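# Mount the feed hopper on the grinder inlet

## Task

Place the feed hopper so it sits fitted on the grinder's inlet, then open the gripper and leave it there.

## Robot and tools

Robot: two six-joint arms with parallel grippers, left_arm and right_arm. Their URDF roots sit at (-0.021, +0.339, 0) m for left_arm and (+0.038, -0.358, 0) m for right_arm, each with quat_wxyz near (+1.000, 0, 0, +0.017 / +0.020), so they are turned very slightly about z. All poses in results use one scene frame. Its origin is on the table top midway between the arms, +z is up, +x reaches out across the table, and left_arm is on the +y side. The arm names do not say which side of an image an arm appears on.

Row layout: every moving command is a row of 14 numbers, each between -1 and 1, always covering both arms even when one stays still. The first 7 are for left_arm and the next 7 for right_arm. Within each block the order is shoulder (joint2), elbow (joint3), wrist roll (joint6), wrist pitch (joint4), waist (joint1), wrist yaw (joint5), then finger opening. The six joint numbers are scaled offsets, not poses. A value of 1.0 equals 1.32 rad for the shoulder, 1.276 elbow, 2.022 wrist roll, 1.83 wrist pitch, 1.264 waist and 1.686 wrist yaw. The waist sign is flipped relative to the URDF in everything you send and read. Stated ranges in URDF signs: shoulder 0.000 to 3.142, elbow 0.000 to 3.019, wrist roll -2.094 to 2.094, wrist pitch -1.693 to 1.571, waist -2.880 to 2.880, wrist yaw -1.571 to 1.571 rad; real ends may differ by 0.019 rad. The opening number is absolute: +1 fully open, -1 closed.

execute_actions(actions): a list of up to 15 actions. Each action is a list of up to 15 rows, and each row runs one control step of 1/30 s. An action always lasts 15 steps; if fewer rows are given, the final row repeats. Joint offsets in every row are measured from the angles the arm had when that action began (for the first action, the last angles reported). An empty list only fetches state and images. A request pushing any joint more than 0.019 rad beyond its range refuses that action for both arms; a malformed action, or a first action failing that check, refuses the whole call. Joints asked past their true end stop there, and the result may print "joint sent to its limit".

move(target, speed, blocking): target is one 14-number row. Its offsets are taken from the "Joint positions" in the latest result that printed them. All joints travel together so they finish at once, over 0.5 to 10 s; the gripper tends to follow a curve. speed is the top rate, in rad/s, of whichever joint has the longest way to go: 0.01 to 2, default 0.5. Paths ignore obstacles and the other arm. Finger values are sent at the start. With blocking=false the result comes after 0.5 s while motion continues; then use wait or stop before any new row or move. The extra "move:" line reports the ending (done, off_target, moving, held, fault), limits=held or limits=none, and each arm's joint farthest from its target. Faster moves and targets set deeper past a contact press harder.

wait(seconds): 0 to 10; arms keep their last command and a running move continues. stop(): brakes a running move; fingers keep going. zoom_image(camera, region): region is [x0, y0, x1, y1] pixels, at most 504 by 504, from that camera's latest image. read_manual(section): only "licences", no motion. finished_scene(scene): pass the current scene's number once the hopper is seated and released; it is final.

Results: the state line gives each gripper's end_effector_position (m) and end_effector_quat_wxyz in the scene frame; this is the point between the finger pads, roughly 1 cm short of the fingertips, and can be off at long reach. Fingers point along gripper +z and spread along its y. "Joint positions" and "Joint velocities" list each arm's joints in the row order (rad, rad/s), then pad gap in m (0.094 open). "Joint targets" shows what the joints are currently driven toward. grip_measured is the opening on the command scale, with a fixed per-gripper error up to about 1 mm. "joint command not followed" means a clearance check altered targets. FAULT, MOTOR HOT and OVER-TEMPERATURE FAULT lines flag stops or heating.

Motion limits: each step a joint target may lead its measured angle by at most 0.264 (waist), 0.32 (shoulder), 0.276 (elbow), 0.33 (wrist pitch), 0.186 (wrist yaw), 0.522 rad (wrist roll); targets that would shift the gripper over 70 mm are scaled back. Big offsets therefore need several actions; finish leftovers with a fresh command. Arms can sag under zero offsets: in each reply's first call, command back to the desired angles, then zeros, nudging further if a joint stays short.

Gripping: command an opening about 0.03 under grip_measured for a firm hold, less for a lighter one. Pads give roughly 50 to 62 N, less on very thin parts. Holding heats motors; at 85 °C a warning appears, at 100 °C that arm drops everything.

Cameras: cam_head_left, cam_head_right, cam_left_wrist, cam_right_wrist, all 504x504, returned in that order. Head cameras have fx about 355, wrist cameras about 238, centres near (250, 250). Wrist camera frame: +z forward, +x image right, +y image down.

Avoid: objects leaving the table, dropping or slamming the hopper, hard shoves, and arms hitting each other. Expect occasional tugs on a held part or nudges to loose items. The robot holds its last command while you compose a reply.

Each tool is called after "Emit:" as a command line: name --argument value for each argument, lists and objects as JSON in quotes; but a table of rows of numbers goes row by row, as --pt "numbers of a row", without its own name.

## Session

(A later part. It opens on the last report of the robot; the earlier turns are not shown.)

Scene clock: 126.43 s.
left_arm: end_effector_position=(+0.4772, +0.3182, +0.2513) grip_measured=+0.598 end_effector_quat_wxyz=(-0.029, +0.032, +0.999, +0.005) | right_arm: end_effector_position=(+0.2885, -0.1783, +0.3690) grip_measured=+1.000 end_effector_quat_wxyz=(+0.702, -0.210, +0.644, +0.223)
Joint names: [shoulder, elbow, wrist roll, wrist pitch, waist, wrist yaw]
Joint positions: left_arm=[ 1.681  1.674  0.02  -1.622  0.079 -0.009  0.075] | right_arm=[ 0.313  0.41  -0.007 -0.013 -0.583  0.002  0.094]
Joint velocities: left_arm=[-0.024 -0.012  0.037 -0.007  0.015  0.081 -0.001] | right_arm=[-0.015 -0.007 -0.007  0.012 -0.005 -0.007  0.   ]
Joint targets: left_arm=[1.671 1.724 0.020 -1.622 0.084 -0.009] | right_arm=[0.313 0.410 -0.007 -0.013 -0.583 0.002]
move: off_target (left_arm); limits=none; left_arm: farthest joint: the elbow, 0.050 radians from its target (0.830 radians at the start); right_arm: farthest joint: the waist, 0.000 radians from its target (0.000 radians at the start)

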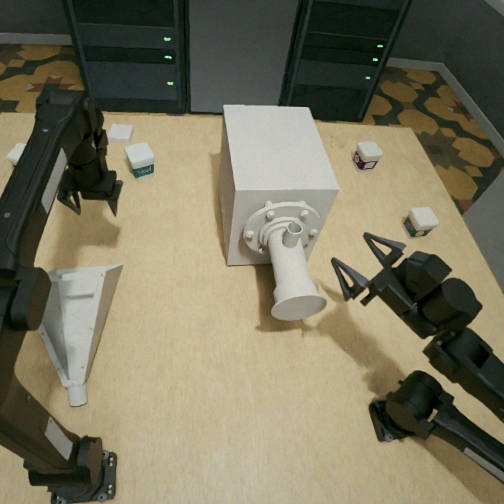

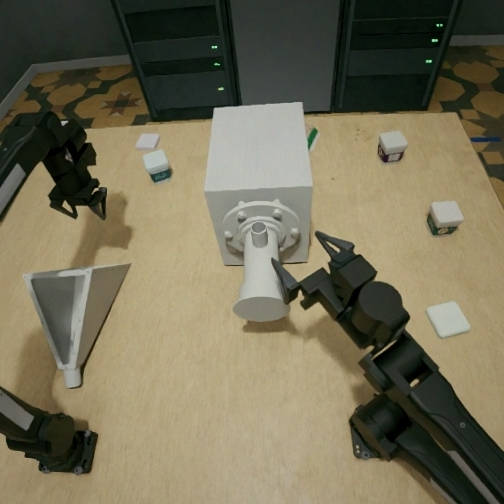

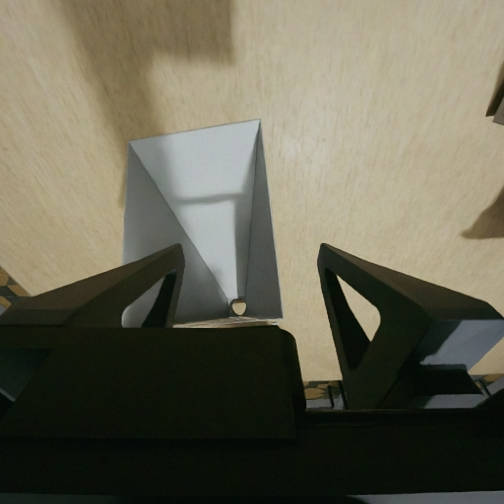

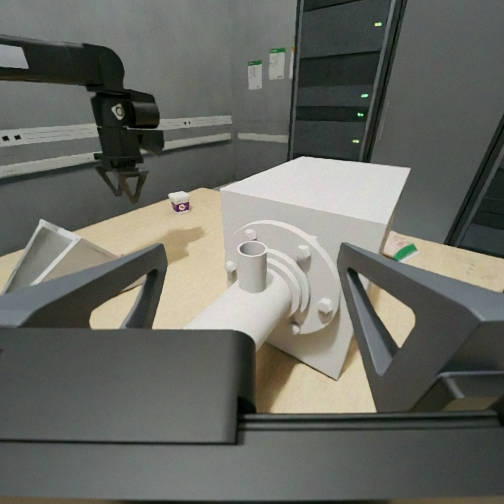

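Emit:
move --target '[-0.205,-0.26,-0.05,0.035,0.112,-0.098,0.3,0,0,0,0,0,0,1]'

Emit:
move --target '[0.033,-0.195,0,0.168,0,0,0.3,0,0,0,0,0,0,1]' --speed 0.2

Scene clock: 159.33 s.
left_arm: end_effector_position=(+0.3714, +0.2968, +0.2486) grip_measured=+0.302 end_effector_quat_wxyz=(-0.021, +0.059, +0.994, +0.089) | right_arm: end_effector_position=(+0.2885, -0.1783, +0.3690) grip_measured=+1.000 end_effector_quat_wxyz=(+0.702, -0.210, +0.644, +0.223)
Joint names: [shoulder, elbow, wrist roll, wrist pitch, waist, wrist yaw]
Joint positions: left_arm=[ 1.409  1.347 -0.068 -1.572  0.216 -0.171  0.061] | right_arm=[ 0.313  0.41  -0.007 -0.013 -0.583  0.002  0.094]
Joint velocities: left_arm=[ 0.005  0.007 -0.037 -0.002 -0.005 -0.007  0.   ] | right_arm=[-0.015 -0.007  0.081  0.007  0.005 -0.066  0.   ]
Joint targets: left_arm=[1.411 1.343 -0.081 -1.558 0.221 -0.174] | right_arm=[0.313 0.410 -0.007 -0.013 -0.583 0.002]
move: done; limits=none; left_arm: farthest joint: the wrist pitch, 0.014 radians from its target (0.064 radians at the start); right_arm: farthest joint: the waist, 0.000 radians from its target (0.000 radians at the start)

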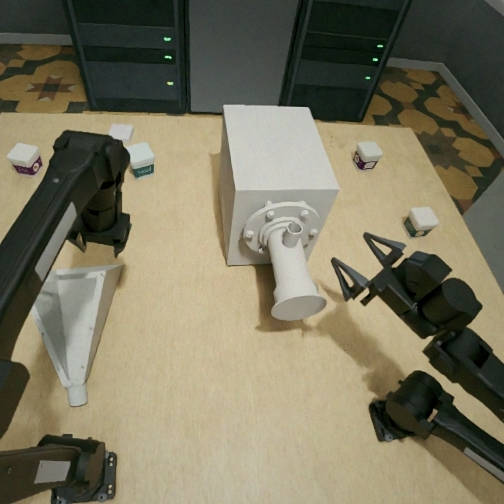

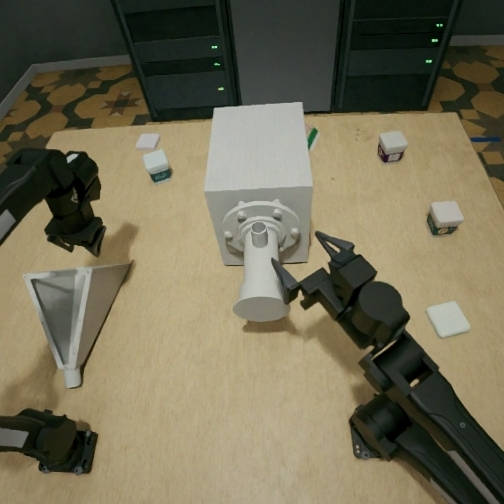

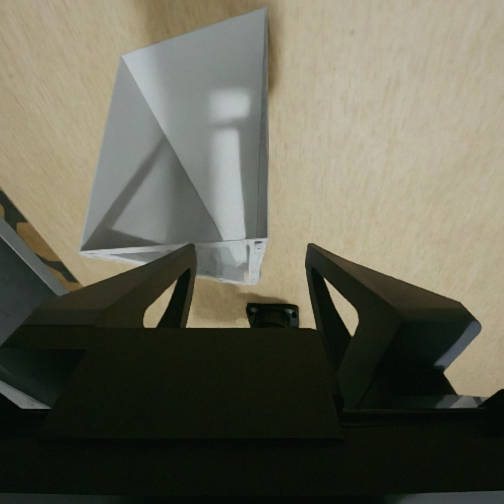

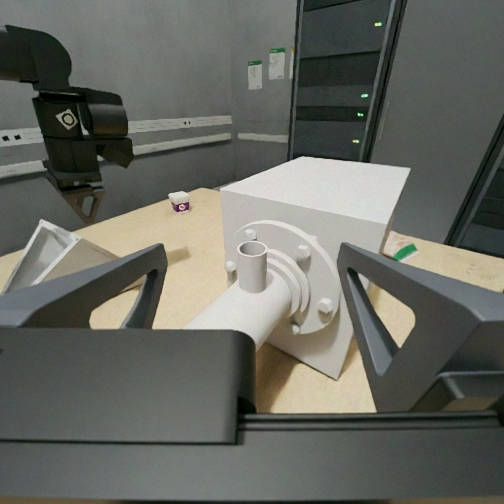

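Scene clock: 161.23 s.
left_arm: end_effector_position=(+0.3732, +0.2967, +0.1513) grip_measured=+0.302 end_effector_quat_wxyz=(+0.000, +0.057, +0.995, +0.087) | right_arm: end_effector_position=(+0.2885, -0.1783, +0.3690) grip_measured=+1.000 end_effector_quat_wxyz=(+0.702, -0.210, +0.644, +0.223)
Joint names: [shoulder, elbow, wrist roll, wrist pitch, waist, wrist yaw]
Joint positions: left_arm=[ 1.435  1.115 -0.068 -1.271  0.216 -0.172  0.061] | right_arm=[ 0.313  0.41  -0.007 -0.013 -0.583  0.002  0.094]
Joint velocities: left_arm=[-0.005 -0.007 -0.022  0.007  0.015  0.066  0.   ] | right_arm=[-0.015 -0.007  0.037 -0.007  0.005 -0.037  0.   ]
Joint targets: left_arm=[1.453 1.098 -0.068 -1.265 0.216 -0.171] | right_arm=[0.313 0.410 -0.007 -0.013 -0.583 0.002]
move: done; limits=none; left_arm: farthest joint: the shoulder, 0.017 radians from its target (0.043 radians at the start); right_arm: farthest joint: the waist, 0.000 radians from its target (0.000 radians at the start)

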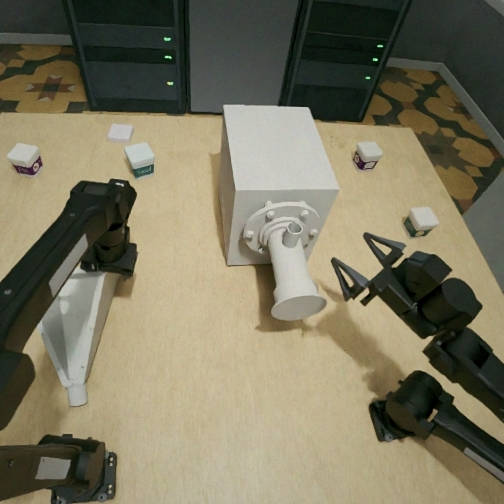

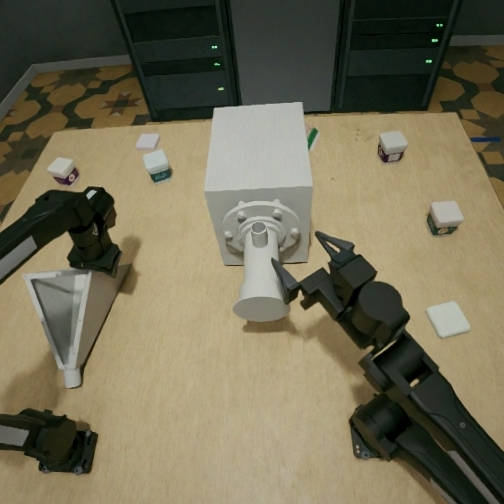

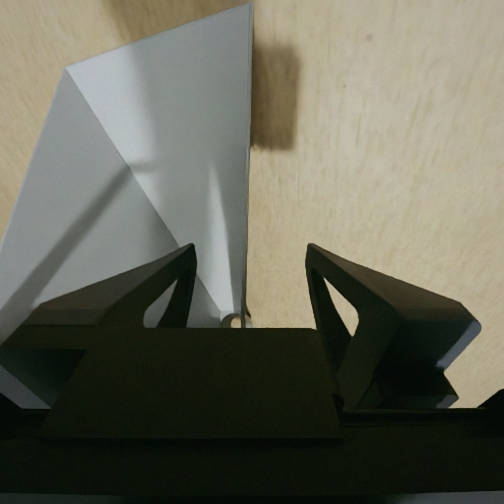

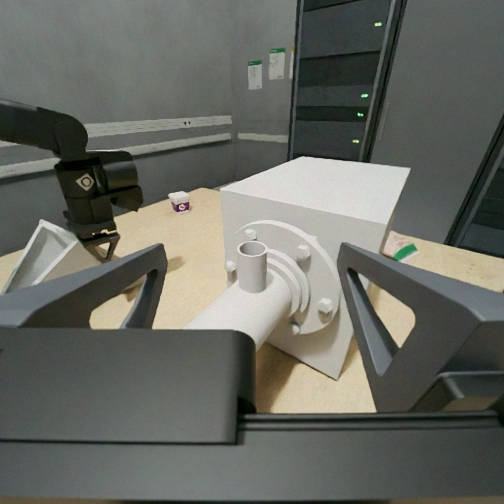

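Emit:
move --target '[0.13,0.17,0.01,-0.155,-0.015,0,0.3,0,0,0,0,0,0,1]' --speed 0.25

Emit:
move --target '[0.05,-0.015,0,0,-0.01,0,0.3,0,0,0,0,0,0,1]' --speed 0.1

Scene clock: 171.30 s.
left_arm: end_effector_position=(+0.3738, +0.3002, +0.1571) grip_measured=+0.302 end_effector_quat_wxyz=(-0.128, +0.067, +0.984, +0.101) | right_arm: end_effector_position=(+0.2885, -0.1783, +0.3690) grip_measured=+1.000 end_effector_quat_wxyz=(+0.702, -0.210, +0.644, +0.223)
Joint names: [shoulder, elbow, wrist roll, wrist pitch, waist, wrist yaw]
Joint positions: left_arm=[ 1.596  1.286 -0.061 -1.541  0.207 -0.173  0.061] | right_arm=[ 0.313  0.41  -0.007 -0.013 -0.583  0.002  0.094]
Joint velocities: left_arm=[-0.024 -0.017  0.066  0.002  0.005  0.066 -0.   ] | right_arm=[-0.005  0.012  0.007  0.007  0.005  0.051  0.   ]
Joint targets: left_arm=[1.607 1.332 -0.048 -1.555 0.197 -0.173] | right_arm=[0.313 0.410 -0.007 -0.013 -0.583 0.002]
move: off_target (left_arm); limits=none; left_arm: farthest joint: the elbow, 0.046 radians from its target (0.217 radians at the start); right_arm: farthest joint: the waist, 0.000 radians from its target (0.000 radians at the start)

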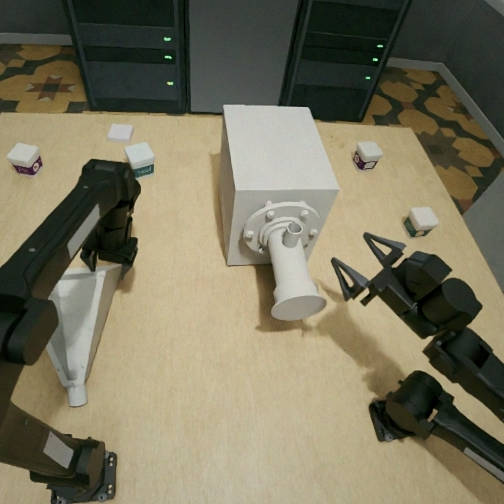

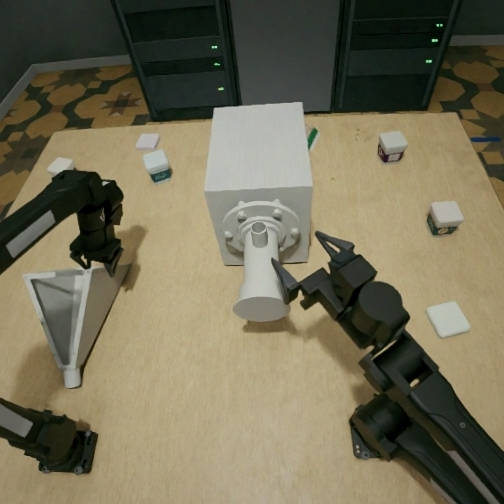

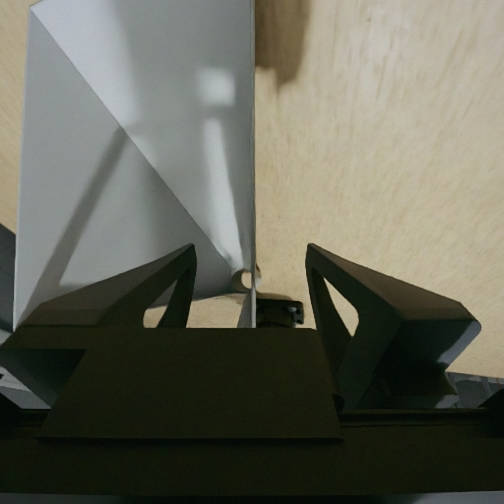

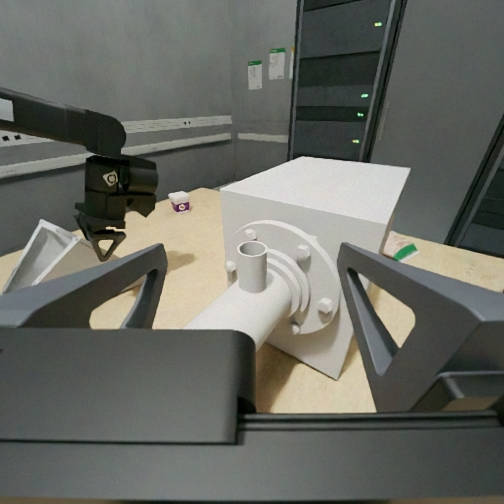

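Scene clock: 172.30 s.
left_arm: end_effector_position=(+0.3689, +0.3018, +0.1316) grip_measured=+0.302 end_effector_quat_wxyz=(-0.164, +0.069, +0.979, +0.105) | right_arm: end_effector_position=(+0.2885, -0.1783, +0.3690) grip_measured=+1.000 end_effector_quat_wxyz=(+0.702, -0.210, +0.644, +0.223)
Joint names: [shoulder, elbow, wrist roll, wrist pitch, waist, wrist yaw]
Joint positions: left_arm=[ 1.652  1.27  -0.061 -1.541  0.205 -0.173  0.061] | right_arm=[ 0.313  0.41  -0.007 -0.013 -0.583  0.002  0.094]
Joint velocities: left_arm=[-0.005  0.012  0.007 -0.007 -0.005 -0.081  0.   ] | right_arm=[-0.015  0.007 -0.066 -0.007  0.005 -0.022  0.   ]
Joint targets: left_arm=[1.662 1.267 -0.061 -1.541 0.195 -0.173] | right_arm=[0.313 0.410 -0.007 -0.013 -0.583 0.002]
move: done; limits=none; left_arm: farthest joint: the waist, 0.011 radians from its target (0.013 radians at the start); right_arm: farthest joint: the waist, 0.000 radians from its target (0.000 radians at the start)

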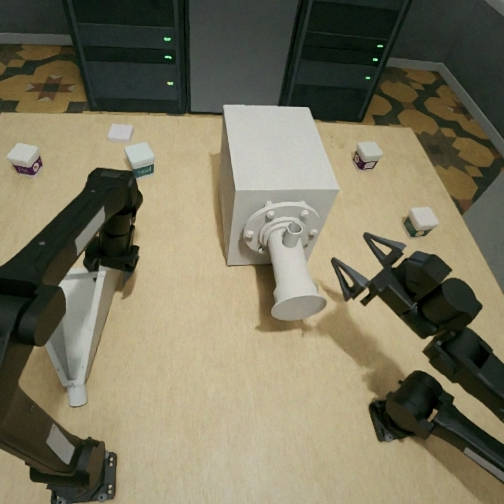

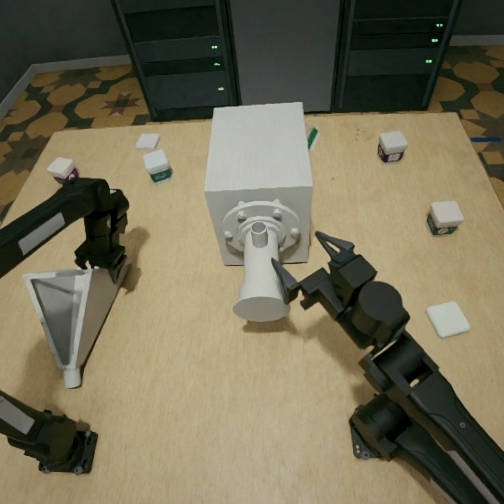

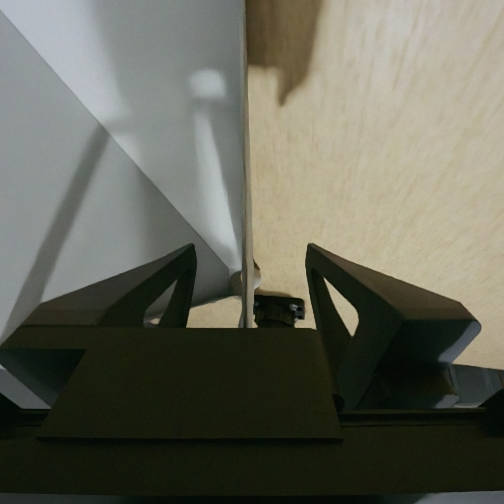

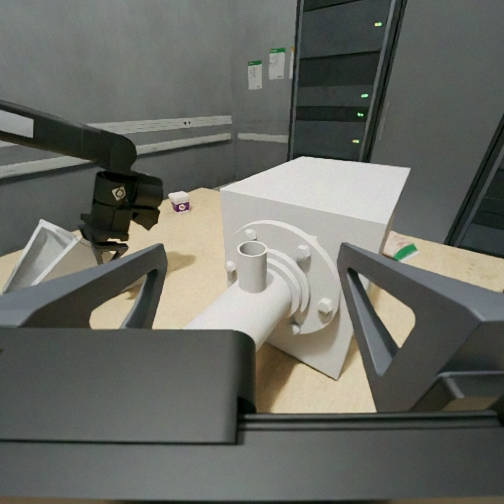

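Emit:
move --target '[0.025,-0.012,0,0,-0.016,0,0.3,0,0,0,0,0,0,1]' --speed 0.1

Emit:
move --target '[0,0.02,0,0,0,0,-1,0,0,0,0,0,0,1]'

Emit:
move --target '[-0.25,0.08,0,0,0,0,-1,0,0,0,0,0,0,1]' --speed 0.15

Scene clock: 181.57 s.
left_arm: end_effector_position=(+0.3651, +0.3068, +0.1206) grip_measured=+0.302 end_effector_quat_wxyz=(-0.180, +0.065, +0.976, +0.105) | right_arm: end_effector_position=(+0.2885, -0.1783, +0.3690) grip_measured=+1.000 end_effector_quat_wxyz=(+0.702, -0.210, +0.644, +0.223)
Joint names: [shoulder, elbow, wrist roll, wrist pitch, waist, wrist yaw]
Joint positions: left_arm=[ 1.674  1.259 -0.061 -1.541  0.194 -0.173  0.061] | right_arm=[ 0.313  0.41  -0.007 -0.013 -0.583  0.002  0.094]
Joint velocities: left_arm=[-0.005 -0.017  0.022 -0.017  0.005  0.007 -0.001] | right_arm=[ 0.015 -0.007 -0.007 -0.007  0.015 -0.022  0.   ]
Joint targets: left_arm=[1.685 1.255 -0.061 -1.541 0.185 -0.173] | right_arm=[0.313 0.410 -0.007 -0.013 -0.583 0.002]
move: done; limits=none; left_arm: farthest joint: the shoulder, 0.011 radians from its target (0.033 radians at the start); right_arm: farthest joint: the waist, 0.000 radians from its target (0.000 radians at the start)

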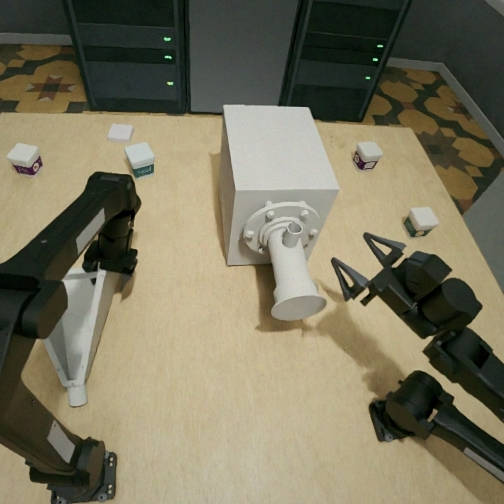

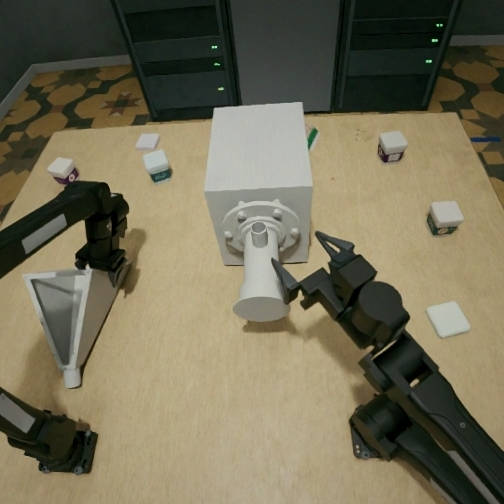

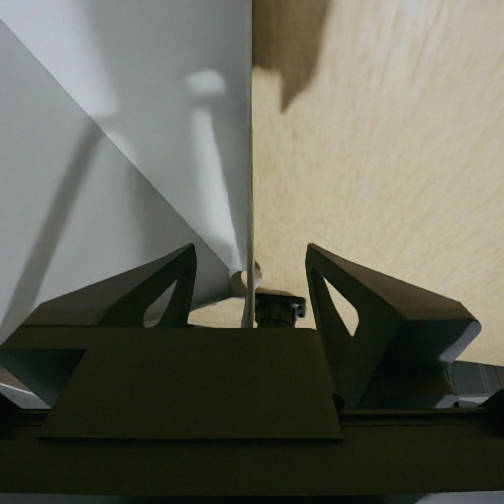

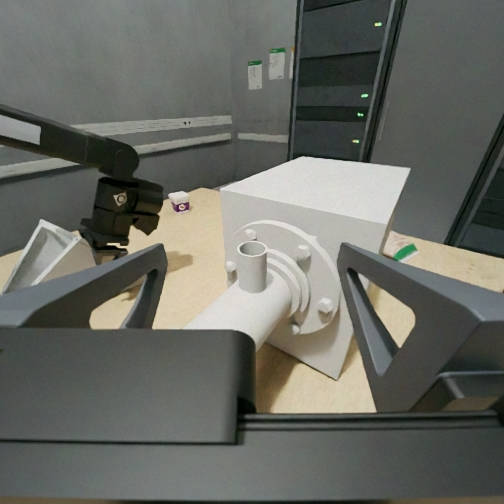

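Scene clock: 182.27 s.
left_arm: end_effector_position=(+0.3651, +0.3069, +0.1206) grip_measured=-0.988 end_effector_quat_wxyz=(-0.180, +0.062, +0.976, +0.106) | right_arm: end_effector_position=(+0.2885, -0.1783, +0.3690) grip_measured=+1.000 end_effector_quat_wxyz=(+0.702, -0.210, +0.644, +0.223)
Joint names: [shoulder, elbow, wrist roll, wrist pitch, waist, wrist yaw]
Joint positions: left_arm=[ 1.674  1.259 -0.067 -1.541  0.194 -0.173  0.001] | right_arm=[ 0.313  0.41  -0.007 -0.013 -0.583  0.002  0.094]
Joint velocities: left_arm=[-0.005 -0.007 -0.022 -0.007 -0.005 -0.007 -0.   ] | right_arm=[-0.005 -0.007 -0.022  0.007 -0.015 -0.007  0.   ]
Joint targets: left_arm=[1.674 1.284 -0.061 -1.541 0.194 -0.173] | right_arm=[0.313 0.410 -0.007 -0.013 -0.583 0.002]
move: off_target (left_arm); limits=none; left_arm: farthest joint: the elbow, 0.026 radians from its target (0.026 radians at the start); right_arm: farthest joint: the waist, 0.000 radians from its target (0.000 radians at the start)

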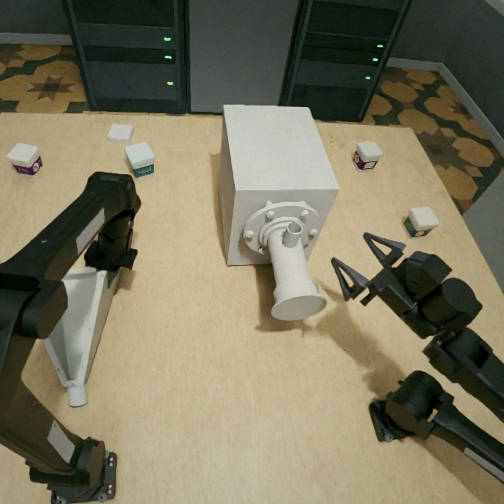

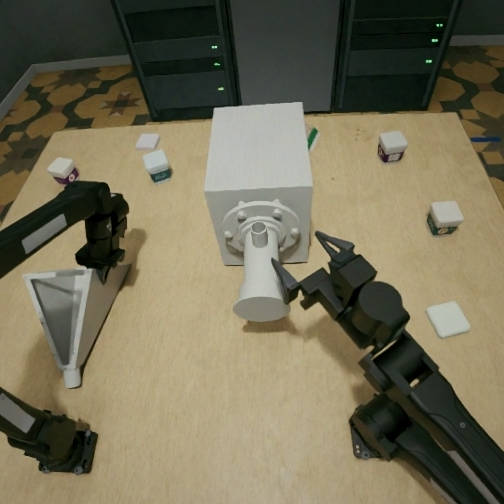

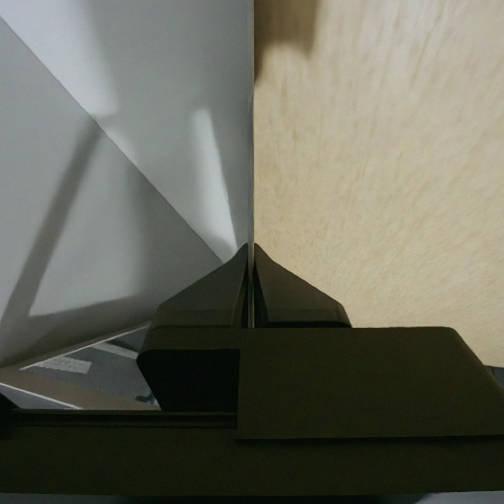

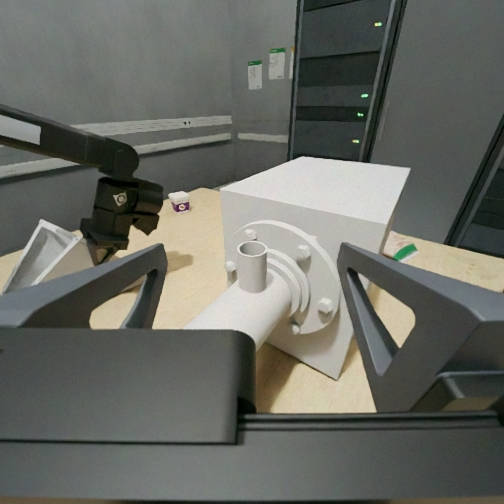

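Scene clock: 184.87 s.
left_arm: end_effector_position=(+0.3585, +0.3041, +0.2237) grip_measured=-0.988 end_effector_quat_wxyz=(-0.033, +0.055, +0.995, +0.079) | right_arm: end_effector_position=(+0.2885, -0.1783, +0.3690) grip_measured=+1.000 end_effector_quat_wxyz=(+0.702, -0.210, +0.644, +0.223)
Joint names: [shoulder, elbow, wrist roll, wrist pitch, waist, wrist yaw]
Joint positions: left_arm=[ 1.393  1.265 -0.056 -1.526  0.194 -0.151  0.001] | right_arm=[ 0.313  0.41  -0.007 -0.013 -0.583  0.002  0.094]
Joint velocities: left_arm=[ 0.005  0.022 -0.051  0.002 -0.005  0.022  0.   ] | right_arm=[-0.005 -0.007 -0.022 -0.012 -0.005  0.051  0.   ]
Joint targets: left_arm=[1.344 1.361 -0.067 -1.541 0.194 -0.173] | right_arm=[0.313 0.410 -0.007 -0.013 -0.583 0.002]
move: off_target (left_arm); limits=none; left_arm: farthest joint: the elbow, 0.096 radians from its target (0.103 radians at the start); right_arm: farthest joint: the waist, 0.000 radians from its target (0.000 radians at the start)

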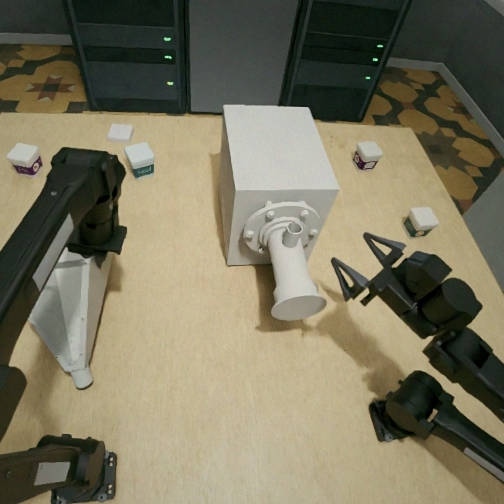

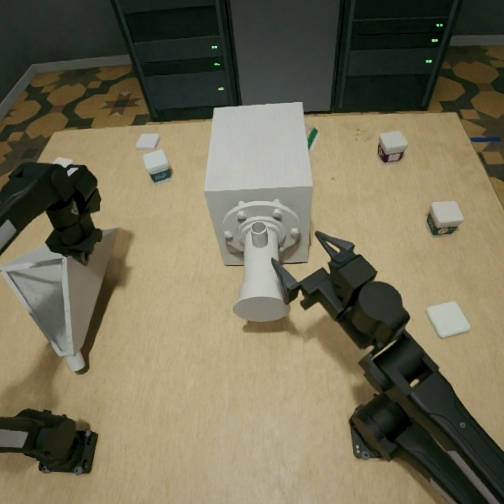

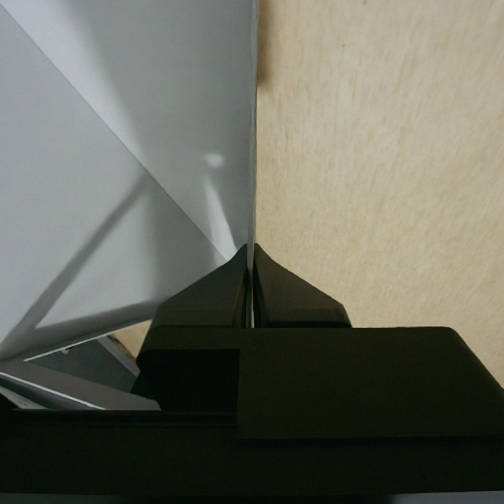

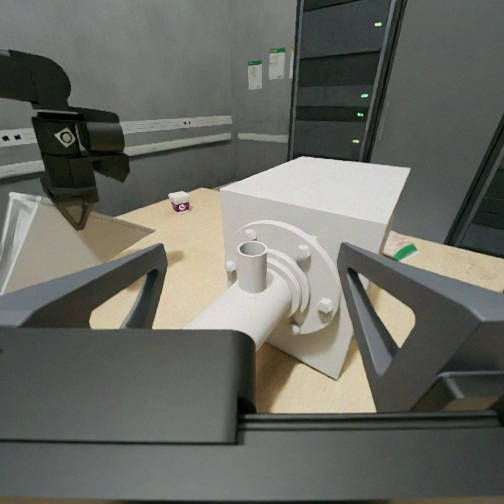

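Emit:
move --target '[-0.125,0.57,0.028,-0.06,0,-0.12,-1,0,0,0,0,-0.865,0.62,1]' --speed 0.35

Emit:
move --target '[-0.035,0.08,0,0.01,0.72,-0.012,-1,0.565,0.12,0,0.31,0,0,1]' --speed 0.3

Scene clock: 209.93 s.
left_arm: end_effector_position=(+0.4027, +0.3158, +0.3159) grip_measured=-0.988 end_effector_quat_wxyz=(+0.054, +0.046, +0.990, +0.125) | right_arm: end_effector_position=(+0.1544, -0.1162, +0.3619) grip_measured=+1.000 end_effector_quat_wxyz=(+0.674, -0.205, +0.661, +0.258)
Joint names: [shoulder, elbow, wrist roll, wrist pitch, waist, wrist yaw]
Joint positions: left_arm=[ 1.395  1.5   -0.055 -1.594  0.194 -0.261  0.001] | right_arm=[ 0.313  0.41  -0.007 -0.013 -1.672  1.044  0.094]
Joint velocities: left_arm=[ 0.005 -0.012 -0.051 -0.007  0.015 -0.007  0.001] | right_arm=[ 0.005 -0.027 -0.037 -0.007  0.005  0.037  0.   ]
Joint targets: left_arm=[1.330 1.607 -0.033 -1.610 0.194 -0.297] | right_arm=[0.313 0.410 -0.007 -0.013 -1.677 1.047]
move: off_target (left_arm); limits=none; left_arm: farthest joint: the elbow, 0.492 radians from its target (0.727 radians at the start); right_arm: farthest joint: the waist, 0.005 radians from its target (1.093 radians at the start)

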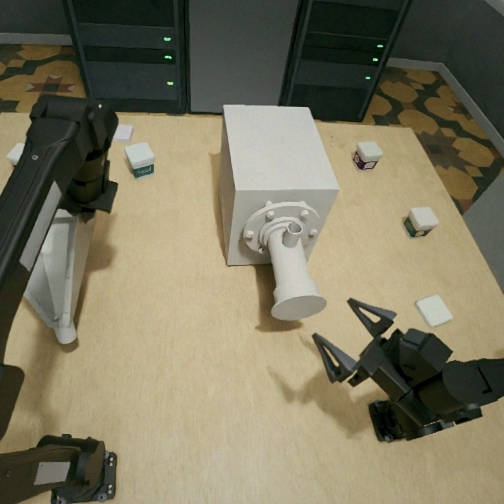

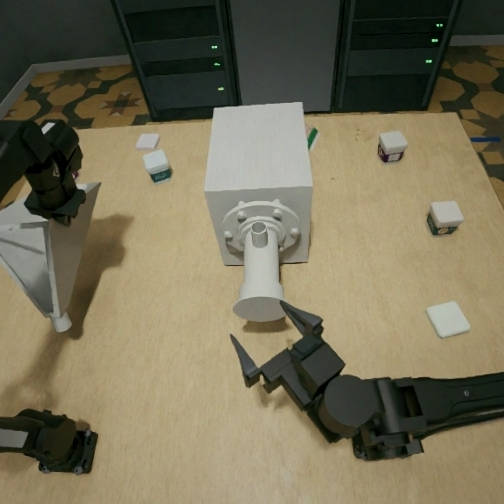

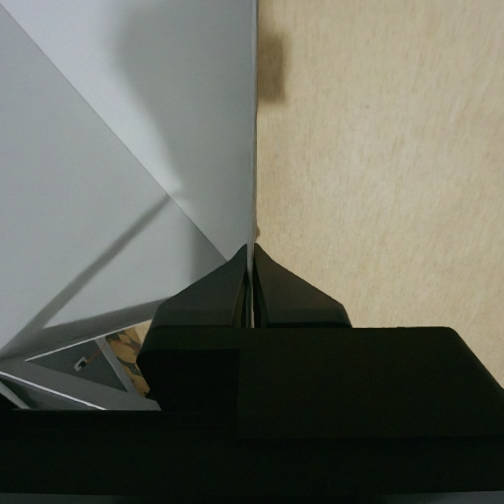

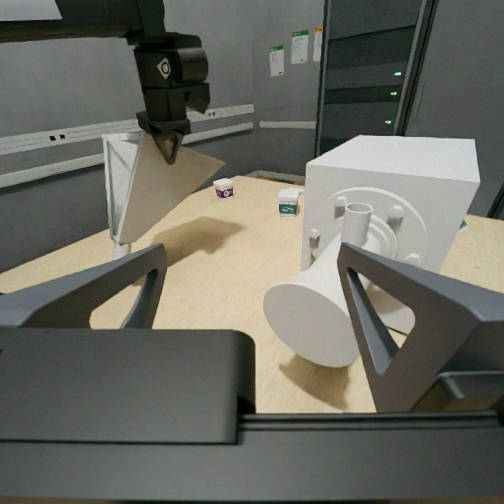

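Scene clock: 213.57 s.
left_arm: end_effector_position=(+0.2239, -0.0066, +0.3077) grip_measured=-0.985 end_effector_quat_wxyz=(+0.098, +0.441, +0.888, +0.087) | right_arm: end_effector_position=(+0.1321, +0.0399, +0.2962) grip_measured=+1.000 end_effector_quat_wxyz=(+0.669, -0.236, +0.667, +0.228)
Joint names: [shoulder, elbow, wrist roll, wrist pitch, waist, wrist yaw]
Joint positions: left_arm=[ 1.402  1.487 -0.125 -1.589  1.091 -0.254  0.001] | right_arm=[ 1.048  0.511 -0.007  0.532 -1.672  1.044  0.094]
Joint velocities: left_arm=[-0.005  0.017  0.037  0.007  0.005  0.066  0.001] | right_arm=[-0.015 -0.012 -0.007 -0.007  0.005 -0.081  0.   ]
Joint targets: left_arm=[1.349 1.602 -0.055 -1.576 1.105 -0.282] | right_arm=[1.059 0.563 -0.007 0.554 -1.672 1.044]
move: off_target (left_arm, right_arm); limits=none; left_arm: farthest joint: the elbow, 0.115 radians from its target (0.102 radians at the start); right_arm: farthest joint: the elbow, 0.052 radians from its target (0.153 radians at the start)

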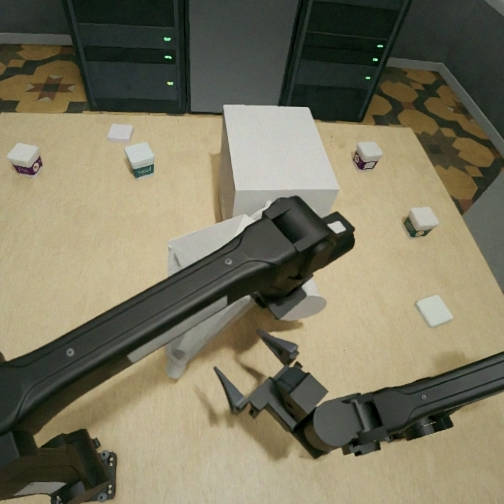

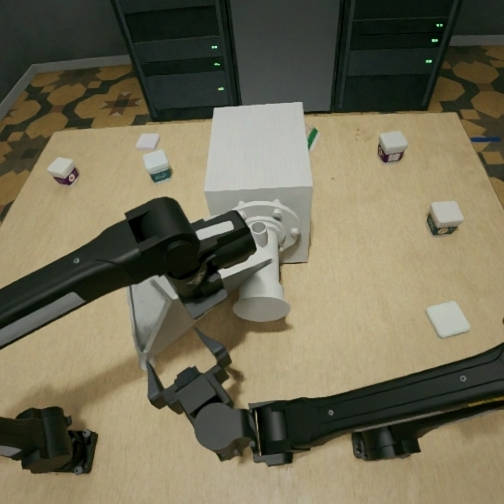

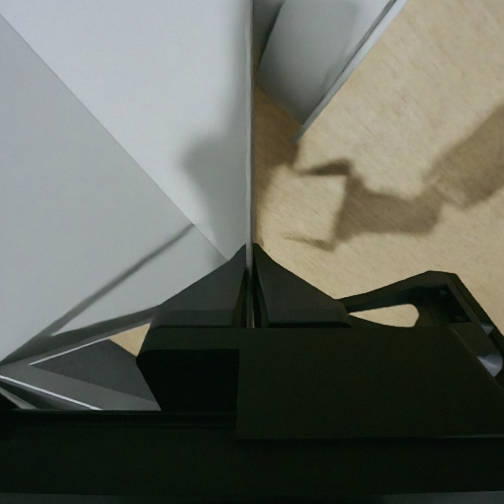

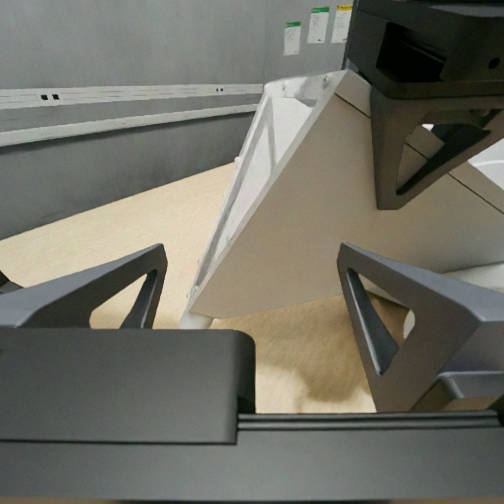

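Emit:
move --target '[-0.36,0.05,0.06,0,-0.05,-0.06,-1,0,0.02,0,0,0,0,1]' --speed 0.12

Scene clock: 222.43 s.
left_arm: end_effector_position=(+0.1890, +0.1104, +0.4509) grip_measured=-0.987 end_effector_quat_wxyz=(+0.276, +0.408, +0.870, +0.019) | right_arm: end_effector_position=(+0.1321, +0.0399, +0.2962) grip_measured=+1.000 end_effector_quat_wxyz=(+0.669, -0.236, +0.667, +0.228)
Joint names: [shoulder, elbow, wrist roll, wrist pitch, waist, wrist yaw]
Joint positions: left_arm=[ 0.968  1.463 -0.049 -1.598  1.037 -0.32   0.001] | right_arm=[ 1.048  0.511 -0.007  0.532 -1.672  1.044  0.094]
Joint velocities: left_arm=[-0.015  0.007  0.051 -0.012  0.005 -0.007  0.   ] | right_arm=[-0.015 -0.012  0.066 -0.002  0.015 -0.007  0.   ]
Joint targets: left_arm=[0.927 1.551 -0.003 -1.589 1.027 -0.355] | right_arm=[1.048 0.536 -0.007 0.532 -1.672 1.044]
move: off_target (left_arm, right_arm); limits=none; left_arm: farthest joint: the elbow, 0.087 radians from its target (0.064 radians at the start); right_arm: farthest joint: the elbow, 0.026 radians from its target (0.026 radians at the start)

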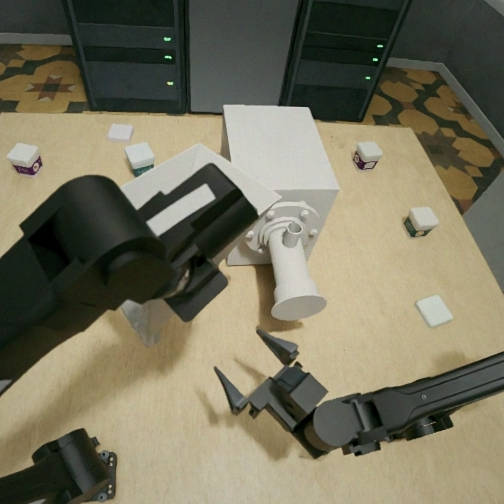

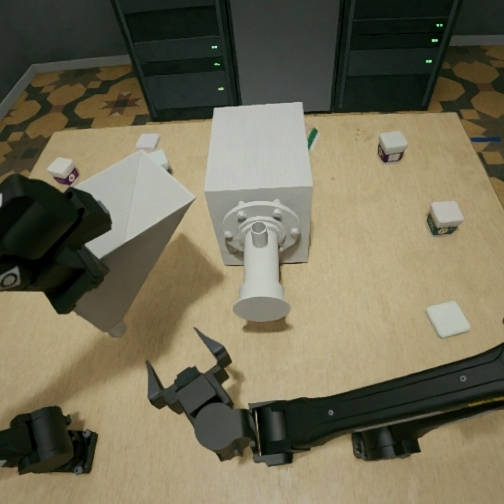

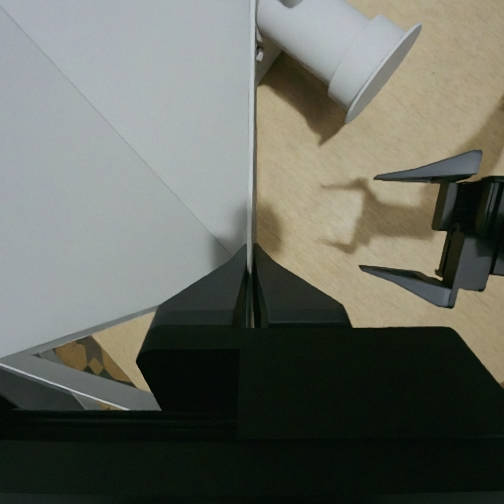

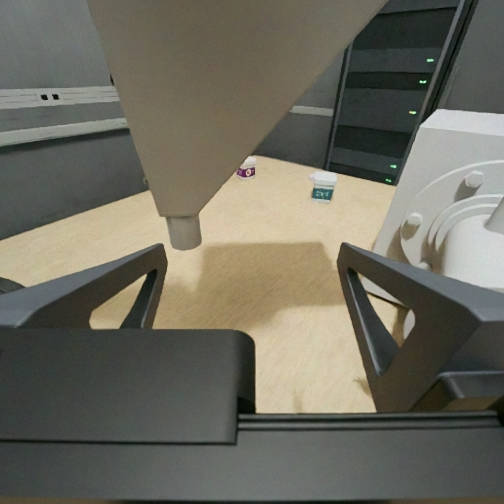

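Emit:
move --target '[0.19,0.47,0.05,-0.04,0.03,-0.03,-1,0,0.02,0,0,0,0,1]' --speed 0.13

Scene clock: 240.43 s.
left_arm: end_effector_position=(+0.2305, +0.0298, +0.5589) grip_measured=-0.987 end_effector_quat_wxyz=(+0.328, +0.424, +0.845, -0.001) | right_arm: end_effector_position=(+0.1321, +0.0399, +0.2962) grip_measured=+1.000 end_effector_quat_wxyz=(+0.669, -0.236, +0.667, +0.228)
Joint names: [shoulder, elbow, wrist roll, wrist pitch, waist, wrist yaw]
Joint positions: left_arm=[ 1.258  1.95   0.002 -1.675  1.065 -0.336  0.001] | right_arm=[ 1.048  0.511 -0.007  0.532 -1.672  1.044  0.094]
Joint velocities: left_arm=[-0.015 -0.007 -0.022  0.002 -0.015 -0.037 -0.001] | right_arm=[-0.005  0.002  0.037 -0.017 -0.015  0.022  0.   ]
Joint targets: left_arm=[1.219 2.063 0.052 -1.672 1.075 -0.371] | right_arm=[1.048 0.536 -0.007 0.532 -1.672 1.044]
move: off_target (left_arm, right_arm); limits=none; left_arm: farthest joint: the elbow, 0.113 radians from its target (0.599 radians at the start); right_arm: farthest joint: the elbow, 0.026 radians from its target (0.026 radians at the start)

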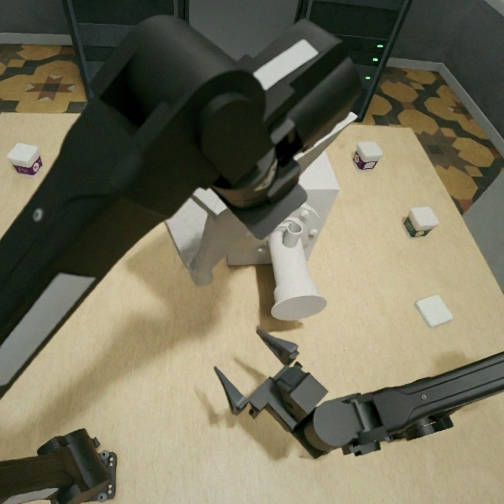

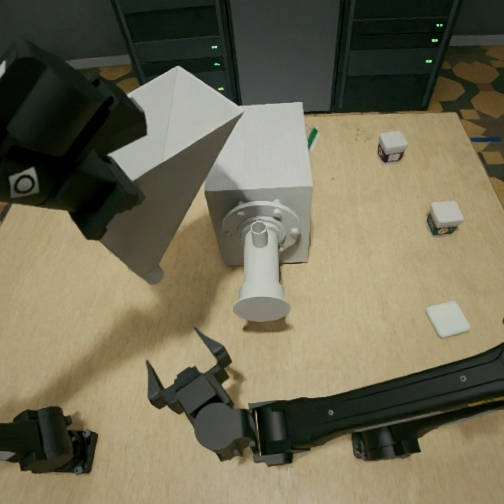

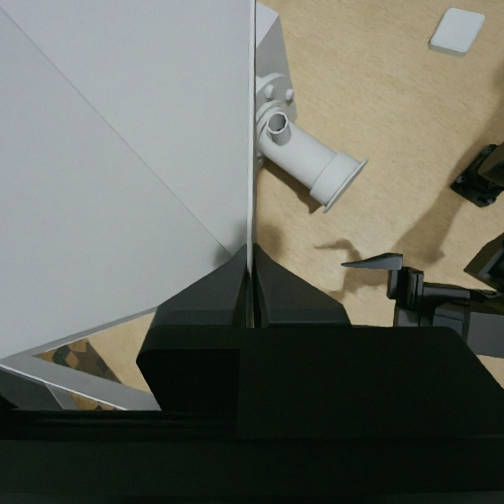

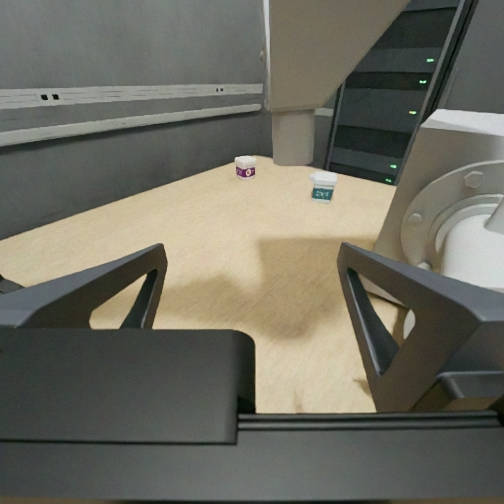

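Emit:
move --target '[-0.03,0.085,0.025,0,0.165,-0.02,-1,-0.075,0.065,-0.055,-0.068,0.034,0.066,1]' --speed 0.15

Scene clock: 253.03 s.
left_arm: end_effector_position=(+0.1692, -0.0348, +0.5275) grip_measured=-0.987 end_effector_quat_wxyz=(+0.292, +0.512, +0.808, -0.021) | right_arm: end_effector_position=(+0.1568, +0.0107, +0.3243) grip_measured=+1.000 end_effector_quat_wxyz=(+0.692, -0.220, +0.672, +0.147)
Joint names: [shoulder, elbow, wrist roll, wrist pitch, waist, wrist yaw]
Joint positions: left_arm=[ 1.306  1.922 -0.015 -1.675  1.263 -0.319  0.001] | right_arm=[ 0.961  0.541 -0.11   0.422 -1.638  1.153  0.094]
Joint velocities: left_arm=[-0.015  0.002  0.037  0.007 -0.015  0.007 -0.   ] | right_arm=[-0.015  0.007 -0.022  0.002 -0.005 -0.037  0.   ]
Joint targets: left_arm=[1.246 2.016 0.032 -1.675 1.270 -0.354] | right_arm=[0.949 0.594 -0.118 0.408 -1.629 1.156]
move: off_target (left_arm, right_arm); limits=none; left_arm: farthest joint: the elbow, 0.136 radians from its target (0.109 radians at the start); right_arm: farthest joint: the elbow, 0.053 radians from its target (0.083 radians at the start)

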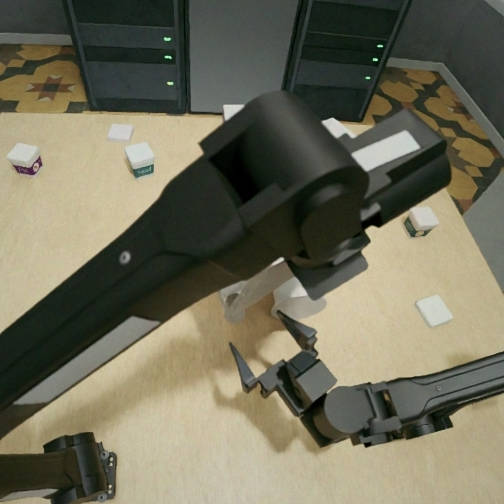

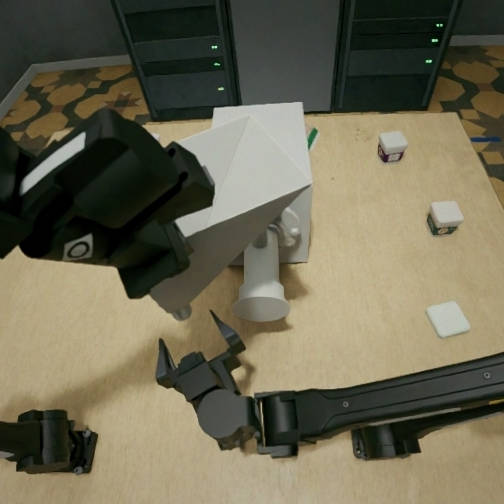

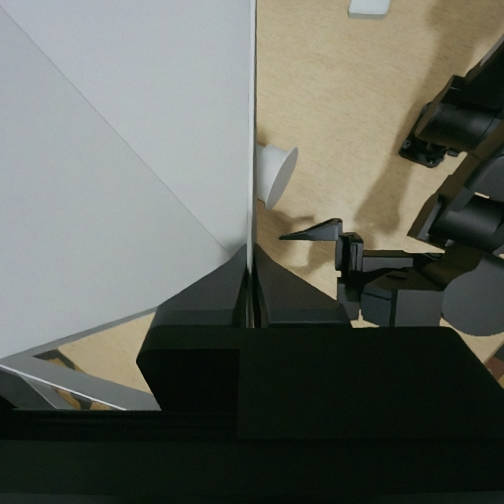

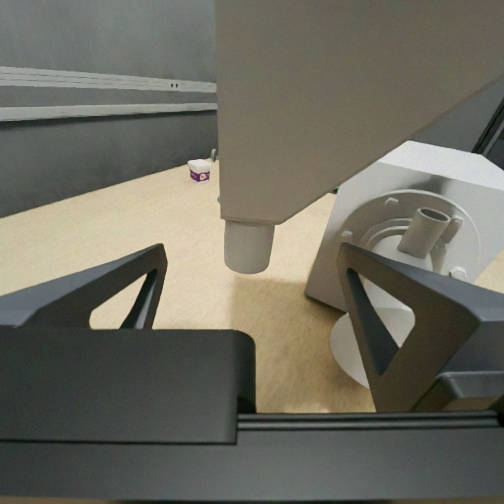

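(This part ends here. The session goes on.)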